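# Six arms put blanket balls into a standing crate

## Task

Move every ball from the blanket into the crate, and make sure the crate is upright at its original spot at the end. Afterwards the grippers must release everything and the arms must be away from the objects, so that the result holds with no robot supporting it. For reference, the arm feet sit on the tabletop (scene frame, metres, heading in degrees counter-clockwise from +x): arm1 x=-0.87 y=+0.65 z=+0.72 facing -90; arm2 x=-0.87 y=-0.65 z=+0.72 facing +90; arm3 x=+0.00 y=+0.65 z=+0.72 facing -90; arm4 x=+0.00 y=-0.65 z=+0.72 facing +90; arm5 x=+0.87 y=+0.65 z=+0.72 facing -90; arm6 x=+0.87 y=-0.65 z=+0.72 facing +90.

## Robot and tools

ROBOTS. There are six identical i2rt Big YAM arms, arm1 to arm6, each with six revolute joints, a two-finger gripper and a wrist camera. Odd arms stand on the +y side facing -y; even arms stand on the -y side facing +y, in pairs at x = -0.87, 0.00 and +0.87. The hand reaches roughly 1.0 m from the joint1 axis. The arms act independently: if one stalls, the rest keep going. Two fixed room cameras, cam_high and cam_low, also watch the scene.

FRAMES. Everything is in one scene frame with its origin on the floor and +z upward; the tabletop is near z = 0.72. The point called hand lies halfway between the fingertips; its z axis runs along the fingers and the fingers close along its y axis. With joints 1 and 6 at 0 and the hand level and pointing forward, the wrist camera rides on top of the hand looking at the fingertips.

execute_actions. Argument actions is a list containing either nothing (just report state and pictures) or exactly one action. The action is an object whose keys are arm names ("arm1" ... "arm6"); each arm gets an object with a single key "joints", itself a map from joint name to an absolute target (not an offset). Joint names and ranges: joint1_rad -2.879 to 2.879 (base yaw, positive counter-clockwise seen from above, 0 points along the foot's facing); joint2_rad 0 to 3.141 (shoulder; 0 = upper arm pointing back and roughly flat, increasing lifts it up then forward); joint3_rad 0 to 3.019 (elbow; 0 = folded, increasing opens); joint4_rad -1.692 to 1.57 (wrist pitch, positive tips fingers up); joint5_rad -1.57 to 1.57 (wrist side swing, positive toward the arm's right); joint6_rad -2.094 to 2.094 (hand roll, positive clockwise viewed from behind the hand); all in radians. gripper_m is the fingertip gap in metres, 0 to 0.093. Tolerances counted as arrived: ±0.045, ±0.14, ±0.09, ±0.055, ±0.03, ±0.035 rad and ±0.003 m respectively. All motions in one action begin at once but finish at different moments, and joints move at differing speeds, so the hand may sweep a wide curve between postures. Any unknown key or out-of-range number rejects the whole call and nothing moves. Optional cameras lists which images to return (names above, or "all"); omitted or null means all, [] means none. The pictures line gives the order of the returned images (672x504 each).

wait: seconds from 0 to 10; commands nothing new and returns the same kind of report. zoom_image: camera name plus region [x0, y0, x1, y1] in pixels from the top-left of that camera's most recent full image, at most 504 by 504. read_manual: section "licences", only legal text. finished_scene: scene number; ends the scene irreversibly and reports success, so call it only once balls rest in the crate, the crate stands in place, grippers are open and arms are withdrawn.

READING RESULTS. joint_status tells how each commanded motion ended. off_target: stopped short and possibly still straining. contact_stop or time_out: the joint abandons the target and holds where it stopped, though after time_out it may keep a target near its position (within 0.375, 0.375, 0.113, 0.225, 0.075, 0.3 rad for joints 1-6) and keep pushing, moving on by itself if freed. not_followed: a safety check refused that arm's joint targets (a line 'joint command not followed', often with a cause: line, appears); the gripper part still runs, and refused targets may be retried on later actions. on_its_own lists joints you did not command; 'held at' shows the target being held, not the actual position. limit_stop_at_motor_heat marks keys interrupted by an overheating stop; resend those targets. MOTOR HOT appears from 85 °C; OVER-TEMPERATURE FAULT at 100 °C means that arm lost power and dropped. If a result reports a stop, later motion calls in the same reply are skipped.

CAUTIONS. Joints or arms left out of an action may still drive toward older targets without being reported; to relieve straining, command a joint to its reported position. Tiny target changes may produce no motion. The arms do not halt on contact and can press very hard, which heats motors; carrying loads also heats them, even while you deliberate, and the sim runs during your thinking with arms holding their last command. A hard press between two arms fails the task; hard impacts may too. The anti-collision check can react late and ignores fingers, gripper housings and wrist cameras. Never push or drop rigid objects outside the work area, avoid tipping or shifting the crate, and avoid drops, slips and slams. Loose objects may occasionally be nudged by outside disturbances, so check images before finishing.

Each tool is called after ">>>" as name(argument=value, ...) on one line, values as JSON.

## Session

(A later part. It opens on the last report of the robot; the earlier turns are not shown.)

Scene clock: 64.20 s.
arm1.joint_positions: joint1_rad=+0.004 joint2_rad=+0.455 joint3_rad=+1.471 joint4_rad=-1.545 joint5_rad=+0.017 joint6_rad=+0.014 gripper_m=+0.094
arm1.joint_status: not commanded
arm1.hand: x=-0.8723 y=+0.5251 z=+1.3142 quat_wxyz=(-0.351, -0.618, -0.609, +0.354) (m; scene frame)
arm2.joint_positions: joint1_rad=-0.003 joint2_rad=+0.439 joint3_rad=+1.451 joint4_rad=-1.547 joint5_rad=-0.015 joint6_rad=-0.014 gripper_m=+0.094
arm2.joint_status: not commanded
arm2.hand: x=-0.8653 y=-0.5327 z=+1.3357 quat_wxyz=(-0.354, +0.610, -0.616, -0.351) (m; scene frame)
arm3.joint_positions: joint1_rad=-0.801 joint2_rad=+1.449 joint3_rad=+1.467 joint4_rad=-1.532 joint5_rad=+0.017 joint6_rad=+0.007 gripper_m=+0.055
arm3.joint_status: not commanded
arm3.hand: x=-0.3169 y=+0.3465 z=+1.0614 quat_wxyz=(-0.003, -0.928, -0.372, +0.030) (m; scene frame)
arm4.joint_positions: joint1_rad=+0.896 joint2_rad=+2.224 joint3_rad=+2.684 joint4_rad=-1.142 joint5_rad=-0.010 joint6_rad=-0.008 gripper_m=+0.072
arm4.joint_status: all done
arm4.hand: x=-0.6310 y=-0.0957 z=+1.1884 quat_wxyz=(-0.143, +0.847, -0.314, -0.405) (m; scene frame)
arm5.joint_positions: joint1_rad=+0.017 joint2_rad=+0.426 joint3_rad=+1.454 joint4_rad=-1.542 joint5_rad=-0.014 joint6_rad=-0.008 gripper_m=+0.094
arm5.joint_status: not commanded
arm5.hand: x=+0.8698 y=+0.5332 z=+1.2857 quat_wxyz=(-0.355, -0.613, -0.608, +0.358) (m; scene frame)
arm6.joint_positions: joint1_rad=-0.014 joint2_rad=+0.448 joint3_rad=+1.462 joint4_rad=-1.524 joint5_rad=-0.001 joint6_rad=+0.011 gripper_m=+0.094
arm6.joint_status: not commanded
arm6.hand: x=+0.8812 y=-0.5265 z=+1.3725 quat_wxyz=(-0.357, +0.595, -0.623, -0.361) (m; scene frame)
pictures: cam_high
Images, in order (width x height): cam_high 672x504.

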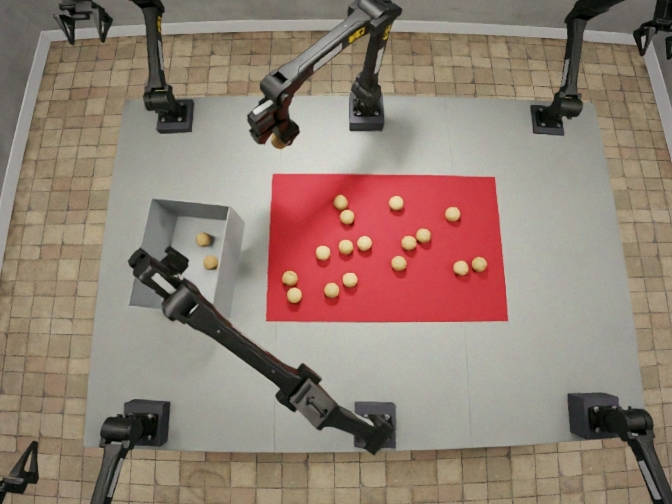

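>>> execute_actions(actions=[{"arm4":{"joints":{"joint1_rad":-0.51,"joint2_rad":2.27,"joint3_rad":2.13,"joint4_rad":-1.4,"joint6_rad":0.9,"gripper_m":0.094}},"arm3":{"joints":{"joint1_rad":-0.83,"joint2_rad":2.25,"joint3_rad":2.6,"joint4_rad":-1.15}}}], cameras=["cam_high","arm4_cam_wrist","arm3_cam_wrist"])

Scene clock: 67.43 s.
arm1.joint_positions: joint1_rad=+0.004 joint2_rad=+0.455 joint3_rad=+1.471 joint4_rad=-1.545 joint5_rad=+0.017 joint6_rad=+0.014 gripper_m=+0.094
arm1.joint_status: not commanded
arm1.hand: x=-0.8723 y=+0.5251 z=+1.3142 quat_wxyz=(-0.351, -0.618, -0.609, +0.354) (m; scene frame)
arm2.joint_positions: joint1_rad=-0.003 joint2_rad=+0.439 joint3_rad=+1.451 joint4_rad=-1.547 joint5_rad=-0.015 joint6_rad=-0.014 gripper_m=+0.094
arm2.joint_status: not commanded
arm2.hand: x=-0.8653 y=-0.5327 z=+1.3357 quat_wxyz=(-0.354, +0.610, -0.616, -0.351) (m; scene frame)
arm3.joint_positions: joint1_rad=-0.822 joint2_rad=+2.233 joint3_rad=+2.560 joint4_rad=-1.171 joint5_rad=+0.017 joint6_rad=+0.007 gripper_m=+0.055
arm3.joint_status: all done
arm3.hand: x=-0.6113 y=+0.0844 z=+1.1123 quat_wxyz=(-0.124, -0.872, -0.336, +0.334) (m; scene frame)
arm4.joint_positions: joint1_rad=-0.515 joint2_rad=+2.279 joint3_rad=+2.136 joint4_rad=-1.383 joint5_rad=-0.005 joint6_rad=+0.891 gripper_m=+0.094
arm4.joint_status: all done
arm4.hand: x=+0.3741 y=-0.0471 z=+0.8508 quat_wxyz=(-0.007, +0.062, -0.998, -0.014) (m; scene frame)
arm5.joint_positions: joint1_rad=+0.017 joint2_rad=+0.426 joint3_rad=+1.454 joint4_rad=-1.542 joint5_rad=-0.014 joint6_rad=-0.008 gripper_m=+0.094
arm5.joint_status: not commanded
arm5.hand: x=+0.8698 y=+0.5332 z=+1.2857 quat_wxyz=(-0.355, -0.613, -0.608, +0.358) (m; scene frame)
arm6.joint_positions: joint1_rad=-0.014 joint2_rad=+0.448 joint3_rad=+1.462 joint4_rad=-1.524 joint5_rad=-0.001 joint6_rad=+0.011 gripper_m=+0.094
arm6.joint_status: not commanded
arm6.hand: x=+0.8812 y=-0.5265 z=+1.3725 quat_wxyz=(-0.357, +0.595, -0.623, -0.361) (m; scene frame)
pictures: arm3_cam_wrist, arm4_cam_wrist, cam_high
Images, in order (width x height): arm3_cam_wrist 672x504, arm4_cam_wrist 672x504, cam_high 672x504.

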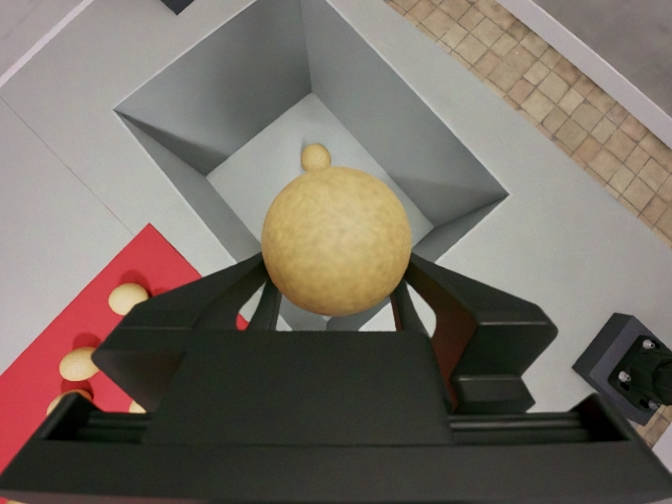

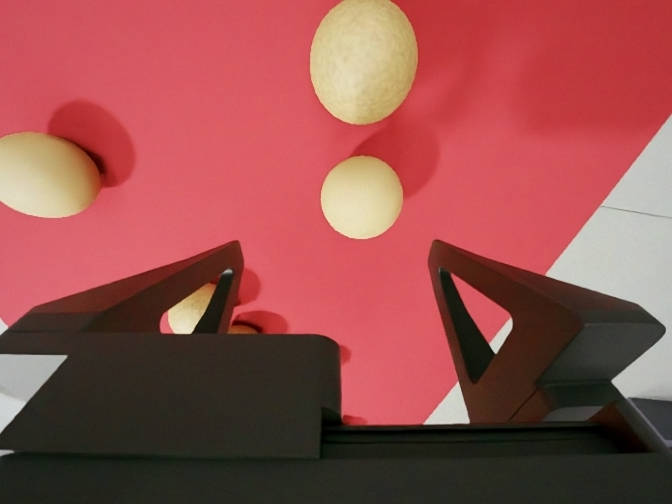

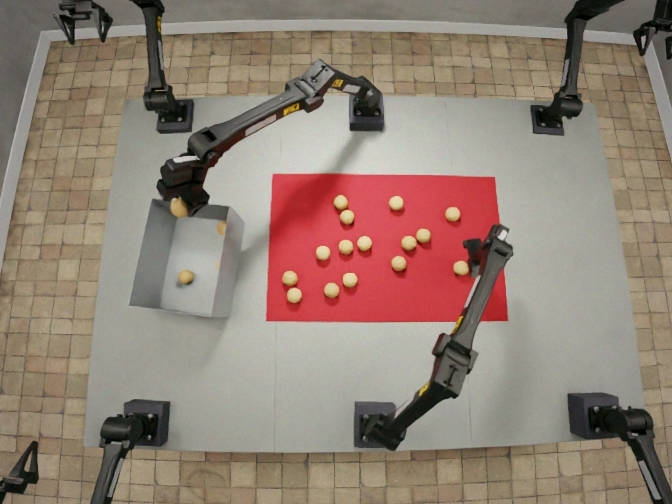

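>>> execute_actions(actions=[{"arm4":{"joints":{"joint2_rad":2.36,"joint3_rad":1.975,"joint4_rad":-1.19}},"arm3":{"joints":{"joint1_rad":-0.81,"joint2_rad":2.57,"joint3_rad":2.7,"joint4_rad":-1.1}}}], cameras=["arm4_cam_wrist","arm3_cam_wrist"])

Scene clock: 69.87 s.
arm1.joint_positions: joint1_rad=+0.004 joint2_rad=+0.455 joint3_rad=+1.471 joint4_rad=-1.545 joint5_rad=+0.017 joint6_rad=+0.014 gripper_m=+0.094
arm1.joint_status: not commanded
arm1.hand: x=-0.8723 y=+0.5251 z=+1.3142 quat_wxyz=(-0.351, -0.618, -0.609, +0.354) (m; scene frame)
arm2.joint_positions: joint1_rad=-0.003 joint2_rad=+0.439 joint3_rad=+1.451 joint4_rad=-1.547 joint5_rad=-0.015 joint6_rad=-0.014 gripper_m=+0.094
arm2.joint_status: not commanded
arm2.hand: x=-0.8653 y=-0.5327 z=+1.3357 quat_wxyz=(-0.354, +0.610, -0.616, -0.351) (m; scene frame)
arm3.joint_positions: joint1_rad=-0.822 joint2_rad=+2.558 joint3_rad=+2.676 joint4_rad=-1.116 joint5_rad=+0.017 joint6_rad=+0.007 gripper_m=+0.055
arm3.joint_status: all done
arm3.hand: x=-0.6515 y=+0.0470 z=+0.9068 quat_wxyz=(-0.097, -0.894, -0.346, +0.266) (m; scene frame)
arm4.joint_positions: joint1_rad=-0.515 joint2_rad=+2.343 joint3_rad=+1.973 joint4_rad=-1.205 joint5_rad=-0.007 joint6_rad=+0.892 gripper_m=+0.094
arm4.joint_status: all done
arm4.hand: x=+0.3630 y=-0.0642 z=+0.7473 quat_wxyz=(+0.008, +0.061, -0.998, +0.005) (m; scene frame)
arm5.joint_positions: joint1_rad=+0.017 joint2_rad=+0.426 joint3_rad=+1.454 joint4_rad=-1.542 joint5_rad=-0.014 joint6_rad=-0.008 gripper_m=+0.094
arm5.joint_status: not commanded
arm5.hand: x=+0.8698 y=+0.5332 z=+1.2857 quat_wxyz=(-0.355, -0.613, -0.608, +0.358) (m; scene frame)
arm6.joint_positions: joint1_rad=-0.014 joint2_rad=+0.448 joint3_rad=+1.462 joint4_rad=-1.524 joint5_rad=-0.001 joint6_rad=+0.011 gripper_m=+0.094
arm6.joint_status: not commanded
arm6.hand: x=+0.8812 y=-0.5265 z=+1.3725 quat_wxyz=(-0.357, +0.595, -0.623, -0.361) (m; scene frame)
pictures: arm3_cam_wrist, arm4_cam_wrist
Images, in order (width x height): arm3_cam_wrist 672x504, arm4_cam_wrist 672x504.

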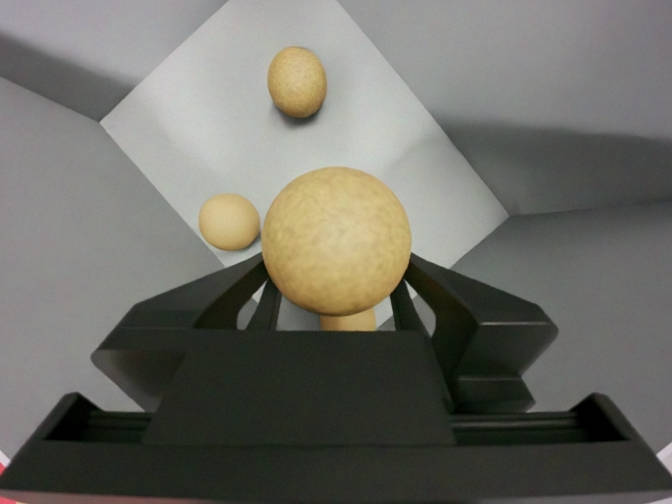

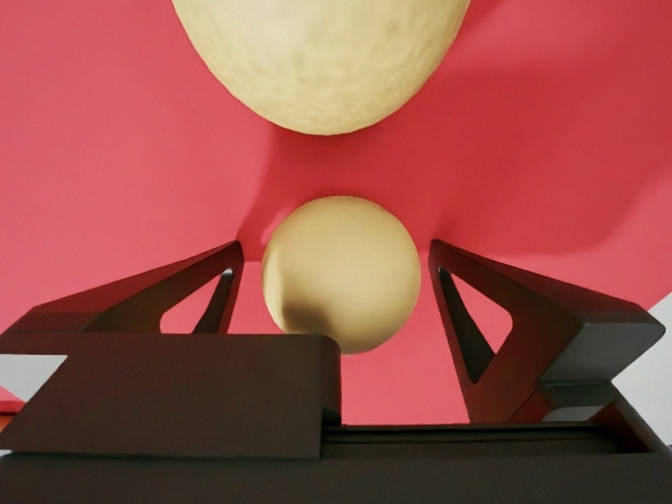

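>>> execute_actions(actions=[{"arm4":{"joints":{"gripper_m":0.035}},"arm3":{"joints":{"joint2_rad":2.63}}}], cameras=[])

>>> execute_actions(actions=[{"arm4":{"joints":{"joint2_rad":1.75,"joint3_rad":1.75,"joint4_rad":-1.5}},"arm3":{"joints":{"gripper_m":0.072}}}], cameras=["arm4_cam_wrist","arm3_cam_wrist"])

Scene clock: 71.13 s.
arm1.joint_positions: joint1_rad=+0.004 joint2_rad=+0.455 joint3_rad=+1.471 joint4_rad=-1.545 joint5_rad=+0.017 joint6_rad=+0.014 gripper_m=+0.094
arm1.joint_status: not commanded
arm1.hand: x=-0.8723 y=+0.5251 z=+1.3142 quat_wxyz=(-0.351, -0.618, -0.609, +0.354) (m; scene frame)
arm2.joint_positions: joint1_rad=-0.003 joint2_rad=+0.439 joint3_rad=+1.451 joint4_rad=-1.547 joint5_rad=-0.015 joint6_rad=-0.014 gripper_m=+0.094
arm2.joint_status: not commanded
arm2.hand: x=-0.8653 y=-0.5327 z=+1.3357 quat_wxyz=(-0.354, +0.610, -0.616, -0.351) (m; scene frame)
arm3.joint_positions: joint1_rad=-0.822 joint2_rad=+2.622 joint3_rad=+2.676 joint4_rad=-1.116 joint5_rad=+0.017 joint6_rad=+0.007 gripper_m=+0.055
arm3.joint_status: all done
arm3.hand: x=-0.6498 y=+0.0485 z=+0.8520 quat_wxyz=(-0.086, -0.902, -0.349, +0.238) (m; scene frame)
arm4.joint_positions: joint1_rad=-0.515 joint2_rad=+2.343 joint3_rad=+1.973 joint4_rad=-1.205 joint5_rad=-0.007 joint6_rad=+0.892 gripper_m=+0.056
arm4.joint_status: gripper_m off_target (ended at +0.056, target +0.035)
arm4.hand: x=+0.3630 y=-0.0642 z=+0.7473 quat_wxyz=(+0.008, +0.061, -0.998, +0.005) (m; scene frame)
arm5.joint_positions: joint1_rad=+0.017 joint2_rad=+0.426 joint3_rad=+1.454 joint4_rad=-1.542 joint5_rad=-0.014 joint6_rad=-0.008 gripper_m=+0.094
arm5.joint_status: not commanded
arm5.hand: x=+0.8698 y=+0.5332 z=+1.2857 quat_wxyz=(-0.355, -0.613, -0.608, +0.358) (m; scene frame)
arm6.joint_positions: joint1_rad=-0.014 joint2_rad=+0.448 joint3_rad=+1.462 joint4_rad=-1.524 joint5_rad=-0.001 joint6_rad=+0.011 gripper_m=+0.094
arm6.joint_status: not commanded
arm6.hand: x=+0.8812 y=-0.5265 z=+1.3725 quat_wxyz=(-0.357, +0.595, -0.623, -0.361) (m; scene frame)
pictures: none
No camera images: the call's "cameras" was empty. Leave "cameras" out to get every camera's image.

Scene clock: 72.70 s.
arm1.joint_positions: joint1_rad=+0.004 joint2_rad=+0.455 joint3_rad=+1.471 joint4_rad=-1.545 joint5_rad=+0.017 joint6_rad=+0.014 gripper_m=+0.094
arm1.joint_status: not commanded
arm1.hand: x=-0.8723 y=+0.5251 z=+1.3142 quat_wxyz=(-0.351, -0.618, -0.609, +0.354) (m; scene frame)
arm2.joint_positions: joint1_rad=-0.003 joint2_rad=+0.439 joint3_rad=+1.451 joint4_rad=-1.547 joint5_rad=-0.015 joint6_rad=-0.014 gripper_m=+0.094
arm2.joint_status: not commanded
arm2.hand: x=-0.8653 y=-0.5327 z=+1.3357 quat_wxyz=(-0.354, +0.610, -0.616, -0.351) (m; scene frame)
arm3.joint_positions: joint1_rad=-0.822 joint2_rad=+2.622 joint3_rad=+2.676 joint4_rad=-1.116 joint5_rad=+0.017 joint6_rad=+0.007 gripper_m=+0.072
arm3.joint_status: all done
arm3.hand: x=-0.6498 y=+0.0485 z=+0.8520 quat_wxyz=(-0.086, -0.902, -0.349, +0.238) (m; scene frame)
arm4.joint_positions: joint1_rad=-0.515 joint2_rad=+1.730 joint3_rad=+1.740 joint4_rad=-1.485 joint5_rad=-0.007 joint6_rad=+0.892 gripper_m=+0.056
arm4.joint_status: all done
arm4.hand: x=+0.2935 y=-0.1760 z=+1.0317 quat_wxyz=(-0.021, +0.061, -0.997, -0.036) (m; scene frame)
arm5.joint_positions: joint1_rad=+0.017 joint2_rad=+0.426 joint3_rad=+1.454 joint4_rad=-1.542 joint5_rad=-0.014 joint6_rad=-0.008 gripper_m=+0.094
arm5.joint_status: not commanded
arm5.hand: x=+0.8698 y=+0.5332 z=+1.2857 quat_wxyz=(-0.355, -0.613, -0.608, +0.358) (m; scene frame)
arm6.joint_positions: joint1_rad=-0.014 joint2_rad=+0.448 joint3_rad=+1.462 joint4_rad=-1.524 joint5_rad=-0.001 joint6_rad=+0.011 gripper_m=+0.094
arm6.joint_status: not commanded
arm6.hand: x=+0.8812 y=-0.5265 z=+1.3725 quat_wxyz=(-0.357, +0.595, -0.623, -0.361) (m; scene frame)
pictures: arm3_cam_wrist, arm4_cam_wrist
Images, in order (width x height): arm3_cam_wrist 672x504, arm4_cam_wrist 672x504.

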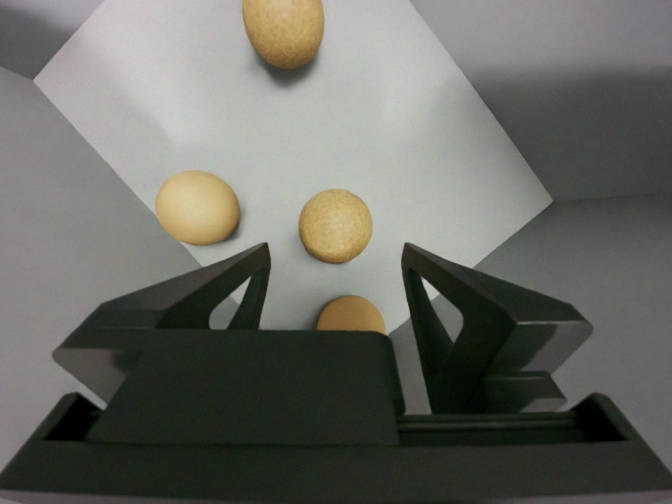

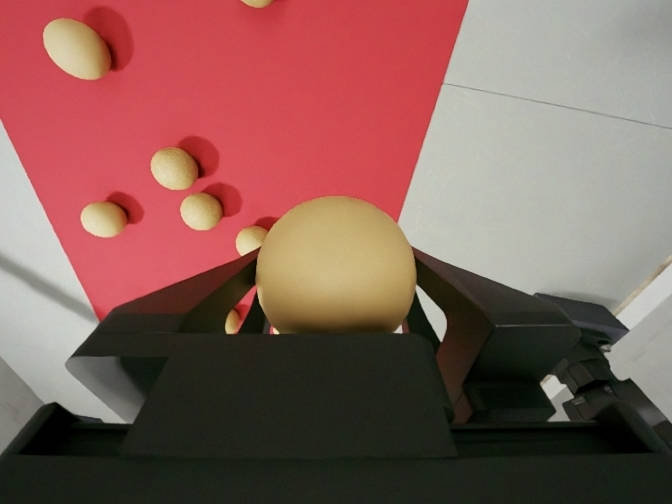

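>>> execute_actions(actions=[{"arm4":{"joints":{"joint1_rad":0.98,"joint6_rad":0.0}},"arm3":{"joints":{"joint2_rad":2.33}}}], cameras=["cam_high"])

Scene clock: 75.37 s.
arm1.joint_positions: joint1_rad=+0.004 joint2_rad=+0.455 joint3_rad=+1.471 joint4_rad=-1.545 joint5_rad=+0.017 joint6_rad=+0.014 gripper_m=+0.094
arm1.joint_status: not commanded
arm1.hand: x=-0.8723 y=+0.5251 z=+1.3142 quat_wxyz=(-0.351, -0.618, -0.609, +0.354) (m; scene frame)
arm2.joint_positions: joint1_rad=-0.003 joint2_rad=+0.439 joint3_rad=+1.451 joint4_rad=-1.547 joint5_rad=-0.015 joint6_rad=-0.014 gripper_m=+0.094
arm2.joint_status: not commanded
arm2.hand: x=-0.8653 y=-0.5327 z=+1.3357 quat_wxyz=(-0.354, +0.610, -0.616, -0.351) (m; scene frame)
arm3.joint_positions: joint1_rad=-0.822 joint2_rad=+2.331 joint3_rad=+2.699 joint4_rad=-1.113 joint5_rad=+0.017 joint6_rad=+0.007 gripper_m=+0.072
arm3.joint_status: all done
arm3.hand: x=-0.6375 y=+0.0600 z=+1.1146 quat_wxyz=(-0.141, -0.854, -0.329, +0.376) (m; scene frame)
arm4.joint_positions: joint1_rad=+0.986 joint2_rad=+1.735 joint3_rad=+1.740 joint4_rad=-1.485 joint5_rad=-0.009 joint6_rad=+0.010 gripper_m=+0.056
arm4.joint_status: all done
arm4.hand: x=-0.4487 y=-0.3228 z=+1.0350 quat_wxyz=(-0.004, +0.949, -0.312, -0.046) (m; scene frame)
arm5.joint_positions: joint1_rad=+0.017 joint2_rad=+0.426 joint3_rad=+1.454 joint4_rad=-1.542 joint5_rad=-0.014 joint6_rad=-0.008 gripper_m=+0.094
arm5.joint_status: not commanded
arm5.hand: x=+0.8698 y=+0.5332 z=+1.2857 quat_wxyz=(-0.355, -0.613, -0.608, +0.358) (m; scene frame)
arm6.joint_positions: joint1_rad=-0.014 joint2_rad=+0.448 joint3_rad=+1.462 joint4_rad=-1.524 joint5_rad=-0.001 joint6_rad=+0.011 gripper_m=+0.094
arm6.joint_status: not commanded
arm6.hand: x=+0.8812 y=-0.5265 z=+1.3725 quat_wxyz=(-0.357, +0.595, -0.623, -0.361) (m; scene frame)
pictures: cam_high
Images, in order (width x height): cam_high 672x504.

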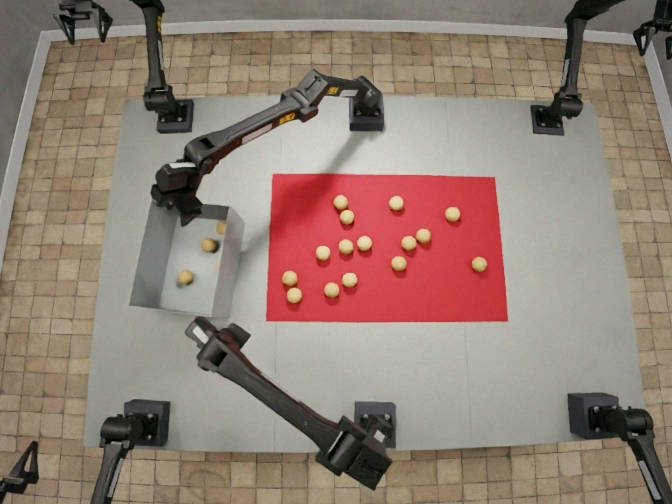

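>>> execute_actions(actions=[{"arm4":{"joints":{"joint2_rad":2.22,"joint3_rad":2.5,"joint4_rad":-1.2}},"arm3":{"joints":{"joint1_rad":0.637,"joint2_rad":1.96,"joint3_rad":1.58,"joint4_rad":-1.165,"gripper_m":0.094}}}], cameras=["cam_high","arm3_cam_wrist","arm4_cam_wrist"])

Scene clock: 78.60 s.
arm1.joint_positions: joint1_rad=+0.004 joint2_rad=+0.455 joint3_rad=+1.471 joint4_rad=-1.545 joint5_rad=+0.017 joint6_rad=+0.014 gripper_m=+0.094
arm1.joint_status: not commanded
arm1.hand: x=-0.8723 y=+0.5251 z=+1.3142 quat_wxyz=(-0.351, -0.618, -0.609, +0.354) (m; scene frame)
arm2.joint_positions: joint1_rad=-0.003 joint2_rad=+0.439 joint3_rad=+1.451 joint4_rad=-1.547 joint5_rad=-0.015 joint6_rad=-0.014 gripper_m=+0.094
arm2.joint_status: not commanded
arm2.hand: x=-0.8653 y=-0.5327 z=+1.3357 quat_wxyz=(-0.354, +0.610, -0.616, -0.351) (m; scene frame)
arm3.joint_positions: joint1_rad=+0.643 joint2_rad=+1.956 joint3_rad=+1.576 joint4_rad=-1.153 joint5_rad=+0.014 joint6_rad=+0.007 gripper_m=+0.094
arm3.joint_status: all done
arm3.hand: x=+0.3528 y=+0.1758 z=+0.8532 quat_wxyz=(-0.013, -0.450, -0.893, +0.016) (m; scene frame)
arm4.joint_positions: joint1_rad=+0.986 joint2_rad=+2.216 joint3_rad=+2.459 joint4_rad=-1.217 joint5_rad=-0.009 joint6_rad=+0.009 gripper_m=+0.056
arm4.joint_status: all done
arm4.hand: x=-0.6572 y=-0.1714 z=+1.0659 quat_wxyz=(-0.080, +0.908, -0.299, -0.283) (m; scene frame)
arm5.joint_positions: joint1_rad=+0.017 joint2_rad=+0.426 joint3_rad=+1.454 joint4_rad=-1.542 joint5_rad=-0.014 joint6_rad=-0.008 gripper_m=+0.094
arm5.joint_status: not commanded
arm5.hand: x=+0.8698 y=+0.5332 z=+1.2857 quat_wxyz=(-0.355, -0.613, -0.608, +0.358) (m; scene frame)
arm6.joint_positions: joint1_rad=-0.014 joint2_rad=+0.448 joint3_rad=+1.462 joint4_rad=-1.524 joint5_rad=-0.001 joint6_rad=+0.011 gripper_m=+0.094
arm6.joint_status: not commanded
arm6.hand: x=+0.8812 y=-0.5265 z=+1.3725 quat_wxyz=(-0.357, +0.595, -0.623, -0.361) (m; scene frame)
pictures: arm3_cam_wrist, arm4_cam_wrist, cam_high
Images, in order (width x height): arm3_cam_wrist 672x504, arm4_cam_wrist 672x504, cam_high 672x504.

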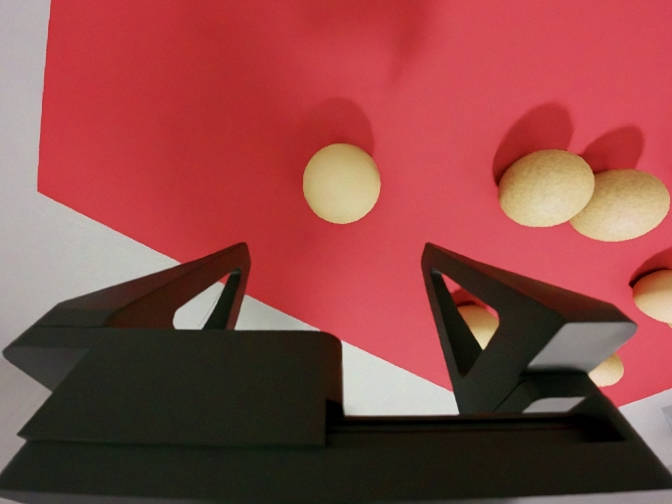

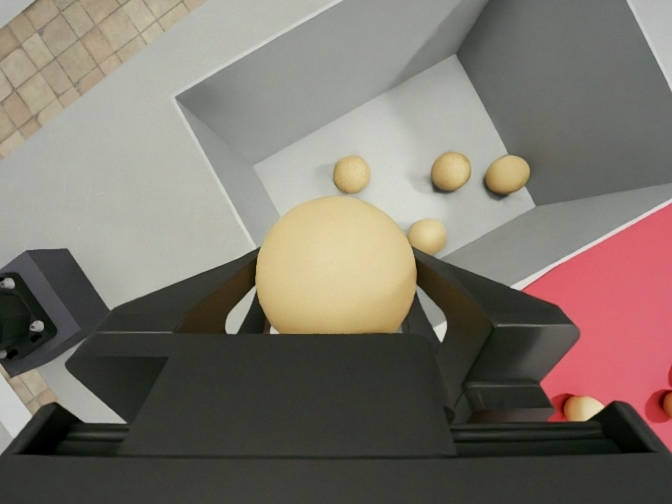

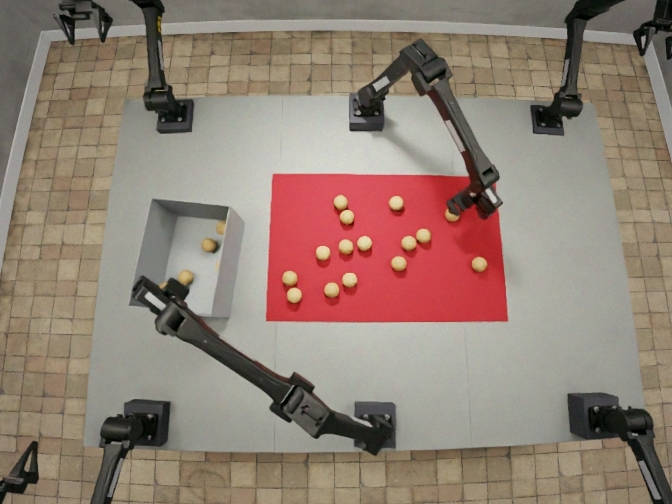

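>>> execute_actions(actions=[{"arm4":{"joints":{"joint2_rad":2.47,"joint3_rad":2.46,"joint4_rad":-1.19}},"arm3":{"joints":{"joint1_rad":0.635,"joint2_rad":2.089,"joint3_rad":1.505,"joint4_rad":-0.965}}}], cameras=["arm3_cam_wrist","arm4_cam_wrist"])

Scene clock: 80.20 s.
arm1.joint_positions: joint1_rad=+0.004 joint2_rad=+0.455 joint3_rad=+1.471 joint4_rad=-1.545 joint5_rad=+0.017 joint6_rad=+0.014 gripper_m=+0.094
arm1.joint_status: not commanded
arm1.hand: x=-0.8723 y=+0.5251 z=+1.3142 quat_wxyz=(-0.351, -0.618, -0.609, +0.354) (m; scene frame)
arm2.joint_positions: joint1_rad=-0.003 joint2_rad=+0.439 joint3_rad=+1.451 joint4_rad=-1.547 joint5_rad=-0.015 joint6_rad=-0.014 gripper_m=+0.094
arm2.joint_status: not commanded
arm2.hand: x=-0.8653 y=-0.5327 z=+1.3357 quat_wxyz=(-0.354, +0.610, -0.616, -0.351) (m; scene frame)
arm3.joint_positions: joint1_rad=+0.643 joint2_rad=+2.091 joint3_rad=+1.502 joint4_rad=-0.984 joint5_rad=+0.014 joint6_rad=+0.007 gripper_m=+0.094
arm3.joint_status: all done
arm3.hand: x=+0.3496 y=+0.1797 z=+0.7522 quat_wxyz=(+0.005, -0.450, -0.893, +0.007) (m; scene frame)
arm4.joint_positions: joint1_rad=+0.978 joint2_rad=+2.478 joint3_rad=+2.444 joint4_rad=-1.200 joint5_rad=-0.005 joint6_rad=+0.009 gripper_m=+0.056
arm4.joint_status: all done
arm4.hand: x=-0.6643 y=-0.1607 z=+0.8500 quat_wxyz=(-0.043, +0.935, -0.312, -0.162) (m; scene frame)
arm5.joint_positions: joint1_rad=+0.017 joint2_rad=+0.426 joint3_rad=+1.454 joint4_rad=-1.542 joint5_rad=-0.014 joint6_rad=-0.008 gripper_m=+0.094
arm5.joint_status: not commanded
arm5.hand: x=+0.8698 y=+0.5332 z=+1.2857 quat_wxyz=(-0.355, -0.613, -0.608, +0.358) (m; scene frame)
arm6.joint_positions: joint1_rad=-0.014 joint2_rad=+0.448 joint3_rad=+1.462 joint4_rad=-1.524 joint5_rad=-0.001 joint6_rad=+0.011 gripper_m=+0.094
arm6.joint_status: not commanded
arm6.hand: x=+0.8812 y=-0.5265 z=+1.3725 quat_wxyz=(-0.357, +0.595, -0.623, -0.361) (m; scene frame)
pictures: arm3_cam_wrist, arm4_cam_wrist
Images, in order (width x height): arm3_cam_wrist 672x504, arm4_cam_wrist 672x504.

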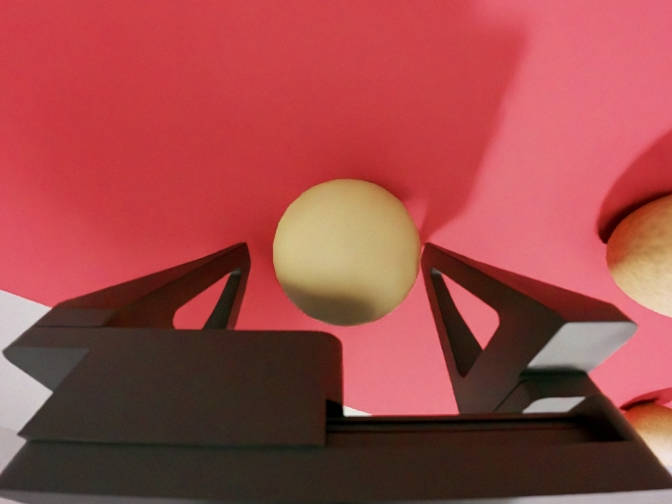

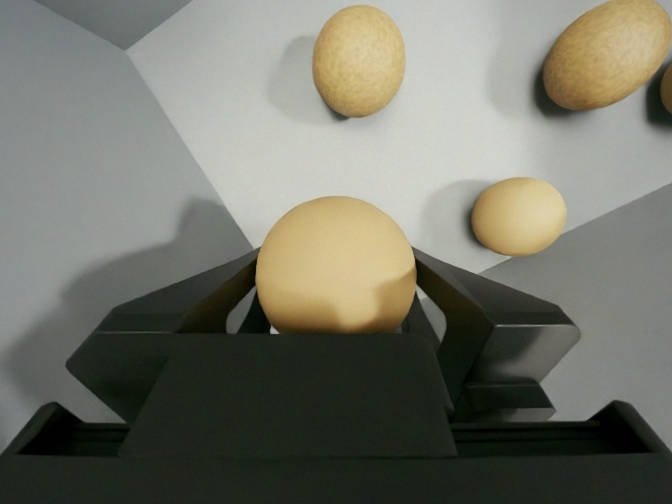

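>>> execute_actions(actions=[{"arm4":{"joints":{"gripper_m":0.07}},"arm3":{"joints":{"gripper_m":0.035}}}], cameras=[])

>>> execute_actions(actions=[{"arm4":{"joints":{"joint1_rad":0.94,"joint2_rad":2.2}},"arm3":{"joints":{"joint2_rad":1.5,"joint3_rad":1.5,"joint4_rad":-1.5}}}], cameras=["cam_high","arm3_cam_wrist"])

Scene clock: 81.33 s.
arm1.joint_positions: joint1_rad=+0.004 joint2_rad=+0.455 joint3_rad=+1.471 joint4_rad=-1.545 joint5_rad=+0.017 joint6_rad=+0.014 gripper_m=+0.094
arm1.joint_status: not commanded
arm1.hand: x=-0.8723 y=+0.5251 z=+1.3142 quat_wxyz=(-0.351, -0.618, -0.609, +0.354) (m; scene frame)
arm2.joint_positions: joint1_rad=-0.003 joint2_rad=+0.439 joint3_rad=+1.451 joint4_rad=-1.547 joint5_rad=-0.015 joint6_rad=-0.014 gripper_m=+0.094
arm2.joint_status: not commanded
arm2.hand: x=-0.8653 y=-0.5327 z=+1.3357 quat_wxyz=(-0.354, +0.610, -0.616, -0.351) (m; scene frame)
arm3.joint_positions: joint1_rad=+0.643 joint2_rad=+2.091 joint3_rad=+1.502 joint4_rad=-0.984 joint5_rad=+0.015 joint6_rad=+0.007 gripper_m=+0.056
arm3.joint_status: gripper_m off_target (ended at +0.056, target +0.035)
arm3.hand: x=+0.3495 y=+0.1796 z=+0.7522 quat_wxyz=(+0.005, -0.450, -0.893, +0.007) (m; scene frame)
arm4.joint_positions: joint1_rad=+0.978 joint2_rad=+2.478 joint3_rad=+2.444 joint4_rad=-1.200 joint5_rad=-0.005 joint6_rad=+0.009 gripper_m=+0.070
arm4.joint_status: all done
arm4.hand: x=-0.6643 y=-0.1607 z=+0.8500 quat_wxyz=(-0.043, +0.935, -0.312, -0.162) (m; scene frame)
arm5.joint_positions: joint1_rad=+0.017 joint2_rad=+0.426 joint3_rad=+1.454 joint4_rad=-1.542 joint5_rad=-0.014 joint6_rad=-0.008 gripper_m=+0.094
arm5.joint_status: not commanded
arm5.hand: x=+0.8698 y=+0.5332 z=+1.2857 quat_wxyz=(-0.355, -0.613, -0.608, +0.358) (m; scene frame)
arm6.joint_positions: joint1_rad=-0.014 joint2_rad=+0.448 joint3_rad=+1.462 joint4_rad=-1.524 joint5_rad=-0.001 joint6_rad=+0.011 gripper_m=+0.094
arm6.joint_status: not commanded
arm6.hand: x=+0.8812 y=-0.5265 z=+1.3725 quat_wxyz=(-0.357, +0.595, -0.623, -0.361) (m; scene frame)
pictures: none
No camera images: the call's "cameras" was empty. Leave "cameras" out to get every camera's image.

Scene clock: 82.90 s.
arm1.joint_positions: joint1_rad=+0.004 joint2_rad=+0.455 joint3_rad=+1.471 joint4_rad=-1.545 joint5_rad=+0.017 joint6_rad=+0.014 gripper_m=+0.094
arm1.joint_status: not commanded
arm1.hand: x=-0.8723 y=+0.5251 z=+1.3142 quat_wxyz=(-0.351, -0.618, -0.609, +0.354) (m; scene frame)
arm2.joint_positions: joint1_rad=-0.003 joint2_rad=+0.439 joint3_rad=+1.451 joint4_rad=-1.547 joint5_rad=-0.015 joint6_rad=-0.014 gripper_m=+0.094
arm2.joint_status: not commanded
arm2.hand: x=-0.8653 y=-0.5327 z=+1.3357 quat_wxyz=(-0.354, +0.610, -0.616, -0.351) (m; scene frame)
arm3.joint_positions: joint1_rad=+0.643 joint2_rad=+1.500 joint3_rad=+1.495 joint4_rad=-1.483 joint5_rad=+0.015 joint6_rad=+0.007 gripper_m=+0.056
arm3.joint_status: all done
arm3.hand: x=+0.2771 y=+0.2767 z=+1.0508 quat_wxyz=(-0.033, -0.450, -0.892, +0.026) (m; scene frame)
arm4.joint_positions: joint1_rad=+0.943 joint2_rad=+2.167 joint3_rad=+2.453 joint4_rad=-1.200 joint5_rad=-0.005 joint6_rad=+0.009 gripper_m=+0.070
arm4.joint_status: all done
arm4.hand: x=-0.6313 y=-0.1463 z=+1.1033 quat_wxyz=(-0.096, +0.893, -0.316, -0.307) (m; scene frame)
arm5.joint_positions: joint1_rad=+0.017 joint2_rad=+0.426 joint3_rad=+1.454 joint4_rad=-1.542 joint5_rad=-0.014 joint6_rad=-0.008 gripper_m=+0.094
arm5.joint_status: not commanded
arm5.hand: x=+0.8698 y=+0.5332 z=+1.2857 quat_wxyz=(-0.355, -0.613, -0.608, +0.358) (m; scene frame)
arm6.joint_positions: joint1_rad=-0.014 joint2_rad=+0.448 joint3_rad=+1.462 joint4_rad=-1.524 joint5_rad=-0.001 joint6_rad=+0.011 gripper_m=+0.094
arm6.joint_status: not commanded
arm6.hand: x=+0.8812 y=-0.5265 z=+1.3725 quat_wxyz=(-0.357, +0.595, -0.623, -0.361) (m; scene frame)
pictures: arm3_cam_wrist, cam_high
Images, in order (width x height): arm3_cam_wrist 672x504, cam_high 672x504.

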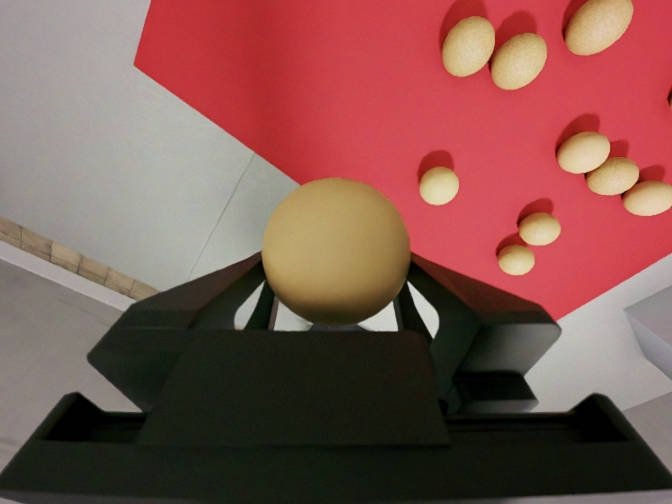

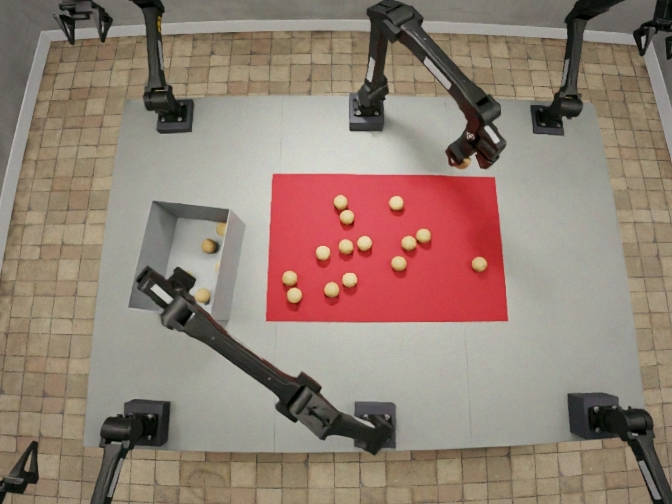

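>>> execute_actions(actions=[{"arm4":{"joints":{"joint2_rad":1.75,"joint3_rad":1.75,"joint4_rad":-1.5,"gripper_m":0.094}},"arm3":{"joints":{"joint1_rad":-0.8}}}], cameras=[])

Scene clock: 85.20 s.
arm1.joint_positions: joint1_rad=+0.004 joint2_rad=+0.455 joint3_rad=+1.471 joint4_rad=-1.545 joint5_rad=+0.017 joint6_rad=+0.014 gripper_m=+0.094
arm1.joint_status: not commanded
arm1.hand: x=-0.8723 y=+0.5251 z=+1.3142 quat_wxyz=(-0.351, -0.618, -0.609, +0.354) (m; scene frame)
arm2.joint_positions: joint1_rad=-0.003 joint2_rad=+0.439 joint3_rad=+1.451 joint4_rad=-1.547 joint5_rad=-0.015 joint6_rad=-0.014 gripper_m=+0.094
arm2.joint_status: not commanded
arm2.hand: x=-0.8653 y=-0.5327 z=+1.3357 quat_wxyz=(-0.354, +0.610, -0.616, -0.351) (m; scene frame)
arm3.joint_positions: joint1_rad=-0.802 joint2_rad=+1.500 joint3_rad=+1.495 joint4_rad=-1.483 joint5_rad=+0.018 joint6_rad=+0.007 gripper_m=+0.056
arm3.joint_status: all done
arm3.hand: x=-0.3359 y=+0.3291 z=+1.0516 quat_wxyz=(-0.008, -0.927, -0.371, +0.042) (m; scene frame)
arm4.joint_positions: joint1_rad=+0.943 joint2_rad=+1.733 joint3_rad=+1.751 joint4_rad=-1.485 joint5_rad=-0.005 joint6_rad=+0.009 gripper_m=+0.094
arm4.joint_status: all done
arm4.hand: x=-0.4358 y=-0.3019 z=+1.0404 quat_wxyz=(-0.008, +0.942, -0.332, -0.051) (m; scene frame)
arm5.joint_positions: joint1_rad=+0.017 joint2_rad=+0.426 joint3_rad=+1.454 joint4_rad=-1.542 joint5_rad=-0.014 joint6_rad=-0.008 gripper_m=+0.094
arm5.joint_status: not commanded
arm5.hand: x=+0.8698 y=+0.5332 z=+1.2857 quat_wxyz=(-0.355, -0.613, -0.608, +0.358) (m; scene frame)
arm6.joint_positions: joint1_rad=-0.014 joint2_rad=+0.448 joint3_rad=+1.462 joint4_rad=-1.524 joint5_rad=-0.001 joint6_rad=+0.011 gripper_m=+0.094
arm6.joint_status: not commanded
arm6.hand: x=+0.8812 y=-0.5265 z=+1.3725 quat_wxyz=(-0.357, +0.595, -0.623, -0.361) (m; scene frame)
pictures: none
No camera images: the call's "cameras" was empty. Leave "cameras" out to get every camera's image.

>>> execute_actions(actions=[{"arm4":{"joints":{"joint1_rad":-0.597,"joint2_rad":2.16,"joint3_rad":1.89,"joint4_rad":-1.02}},"arm3":{"joints":{"joint2_rad":2.27,"joint3_rad":2.65,"joint4_rad":-1.13}}}], cameras=["cam_high","arm3_cam_wrist","arm4_cam_wrist"])

Scene clock: 87.83 s.
arm1.joint_positions: joint1_rad=+0.004 joint2_rad=+0.455 joint3_rad=+1.471 joint4_rad=-1.545 joint5_rad=+0.017 joint6_rad=+0.014 gripper_m=+0.094
arm1.joint_status: not commanded
arm1.hand: x=-0.8723 y=+0.5251 z=+1.3142 quat_wxyz=(-0.351, -0.618, -0.609, +0.354) (m; scene frame)
arm2.joint_positions: joint1_rad=-0.003 joint2_rad=+0.439 joint3_rad=+1.451 joint4_rad=-1.547 joint5_rad=-0.015 joint6_rad=-0.014 gripper_m=+0.094
arm2.joint_status: not commanded
arm2.hand: x=-0.8653 y=-0.5327 z=+1.3357 quat_wxyz=(-0.354, +0.610, -0.616, -0.351) (m; scene frame)
arm3.joint_positions: joint1_rad=-0.802 joint2_rad=+2.249 joint3_rad=+2.614 joint4_rad=-1.151 joint5_rad=+0.018 joint6_rad=+0.007 gripper_m=+0.056
arm3.joint_status: all done
arm3.hand: x=-0.6070 y=+0.0661 z=+1.1310 quat_wxyz=(-0.137, -0.859, -0.341, +0.358) (m; scene frame)
arm4.joint_positions: joint1_rad=-0.605 joint2_rad=+2.187 joint3_rad=+1.875 joint4_rad=-1.023 joint5_rad=-0.005 joint6_rad=+0.006 gripper_m=+0.094
arm4.joint_status: all done
arm4.hand: x=+0.4317 y=-0.0769 z=+0.8208 quat_wxyz=(-0.099, +0.441, -0.891, -0.052) (m; scene frame)
arm5.joint_positions: joint1_rad=+0.017 joint2_rad=+0.426 joint3_rad=+1.454 joint4_rad=-1.542 joint5_rad=-0.014 joint6_rad=-0.008 gripper_m=+0.094
arm5.joint_status: not commanded
arm5.hand: x=+0.8698 y=+0.5332 z=+1.2857 quat_wxyz=(-0.355, -0.613, -0.608, +0.358) (m; scene frame)
arm6.joint_positions: joint1_rad=-0.014 joint2_rad=+0.448 joint3_rad=+1.462 joint4_rad=-1.524 joint5_rad=-0.001 joint6_rad=+0.011 gripper_m=+0.094
arm6.joint_status: not commanded
arm6.hand: x=+0.8812 y=-0.5265 z=+1.3725 quat_wxyz=(-0.357, +0.595, -0.623, -0.361) (m; scene frame)
pictures: arm3_cam_wrist, arm4_cam_wrist, cam_high
Images, in order (width x height): arm3_cam_wrist 672x504, arm4_cam_wrist 672x504, cam_high 672x504.

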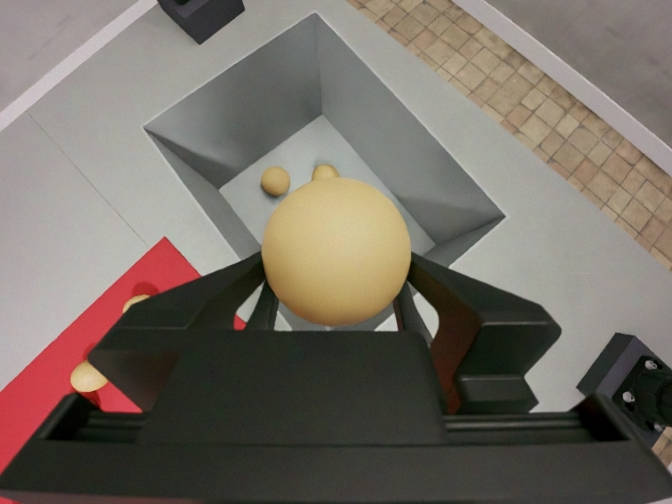

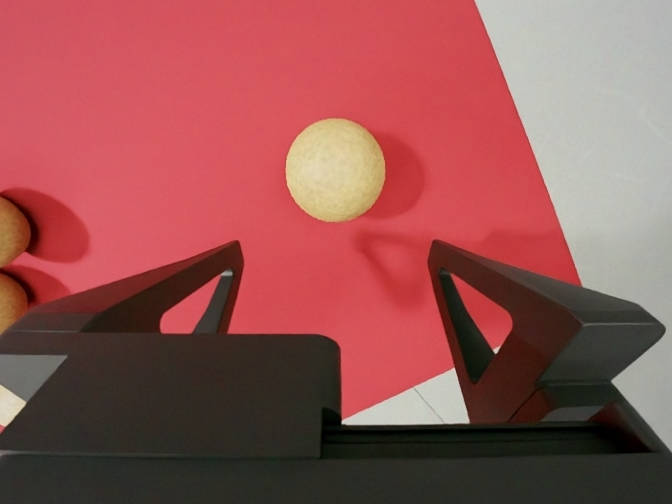

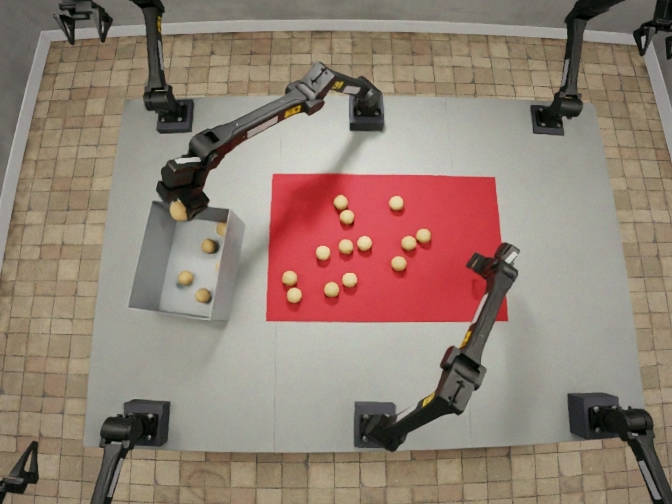

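>>> execute_actions(actions=[{"arm4":{"joints":{"joint2_rad":2.375,"joint3_rad":1.99,"joint4_rad":-0.915}},"arm3":{"joints":{"joint2_rad":2.6,"joint3_rad":2.74,"joint4_rad":-1.0}}}], cameras=["arm3_cam_wrist","arm4_cam_wrist"])

Scene clock: 90.13 s.
arm1.joint_positions: joint1_rad=+0.004 joint2_rad=+0.455 joint3_rad=+1.471 joint4_rad=-1.545 joint5_rad=+0.017 joint6_rad=+0.014 gripper_m=+0.094
arm1.joint_status: not commanded
arm1.hand: x=-0.8723 y=+0.5251 z=+1.3142 quat_wxyz=(-0.351, -0.618, -0.609, +0.354) (m; scene frame)
arm2.joint_positions: joint1_rad=-0.003 joint2_rad=+0.439 joint3_rad=+1.451 joint4_rad=-1.547 joint5_rad=-0.015 joint6_rad=-0.014 gripper_m=+0.094
arm2.joint_status: not commanded
arm2.hand: x=-0.8653 y=-0.5327 z=+1.3357 quat_wxyz=(-0.354, +0.610, -0.616, -0.351) (m; scene frame)
arm3.joint_positions: joint1_rad=-0.802 joint2_rad=+2.587 joint3_rad=+2.715 joint4_rad=-1.017 joint5_rad=+0.018 joint6_rad=+0.007 gripper_m=+0.056
arm3.joint_status: all done
arm3.hand: x=-0.6579 y=+0.0168 z=+0.9162 quat_wxyz=(-0.119, -0.876, -0.348, +0.313) (m; scene frame)
arm4.joint_positions: joint1_rad=-0.605 joint2_rad=+2.351 joint3_rad=+1.969 joint4_rad=-0.927 joint5_rad=-0.007 joint6_rad=+0.006 gripper_m=+0.094
arm4.joint_status: all done
arm4.hand: x=+0.4537 y=-0.0475 z=+0.7486 quat_wxyz=(-0.110, +0.440, -0.889, -0.058) (m; scene frame)
arm5.joint_positions: joint1_rad=+0.017 joint2_rad=+0.426 joint3_rad=+1.454 joint4_rad=-1.542 joint5_rad=-0.014 joint6_rad=-0.008 gripper_m=+0.094
arm5.joint_status: not commanded
arm5.hand: x=+0.8698 y=+0.5332 z=+1.2857 quat_wxyz=(-0.355, -0.613, -0.608, +0.358) (m; scene frame)
arm6.joint_positions: joint1_rad=-0.014 joint2_rad=+0.448 joint3_rad=+1.462 joint4_rad=-1.524 joint5_rad=-0.001 joint6_rad=+0.011 gripper_m=+0.094
arm6.joint_status: not commanded
arm6.hand: x=+0.8812 y=-0.5265 z=+1.3725 quat_wxyz=(-0.357, +0.595, -0.623, -0.361) (m; scene frame)
pictures: arm3_cam_wrist, arm4_cam_wrist
Images, in order (width x height): arm3_cam_wrist 672x504, arm4_cam_wrist 672x504.

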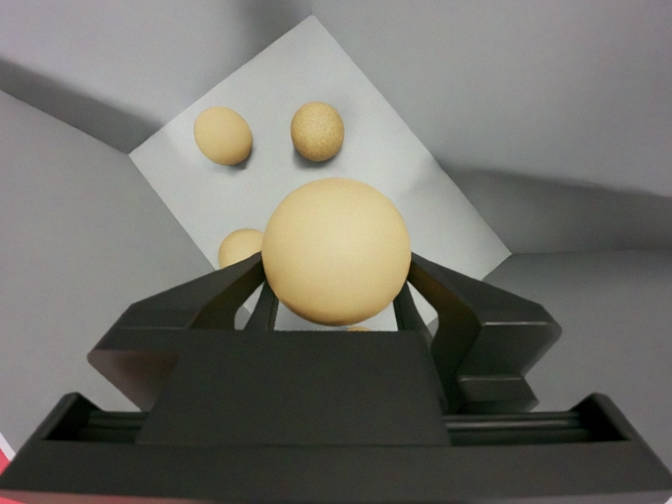

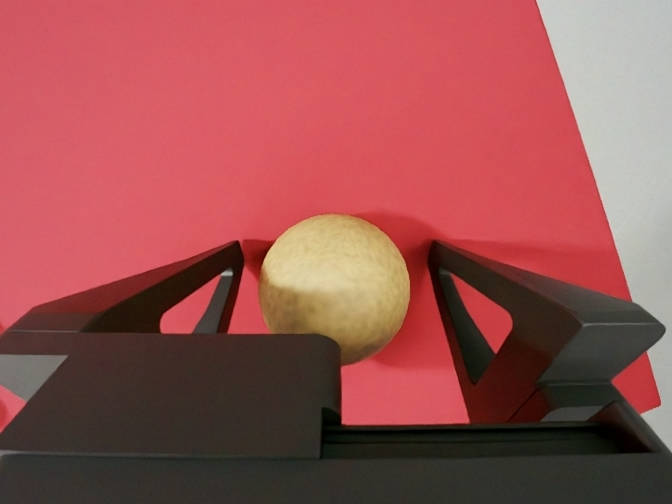

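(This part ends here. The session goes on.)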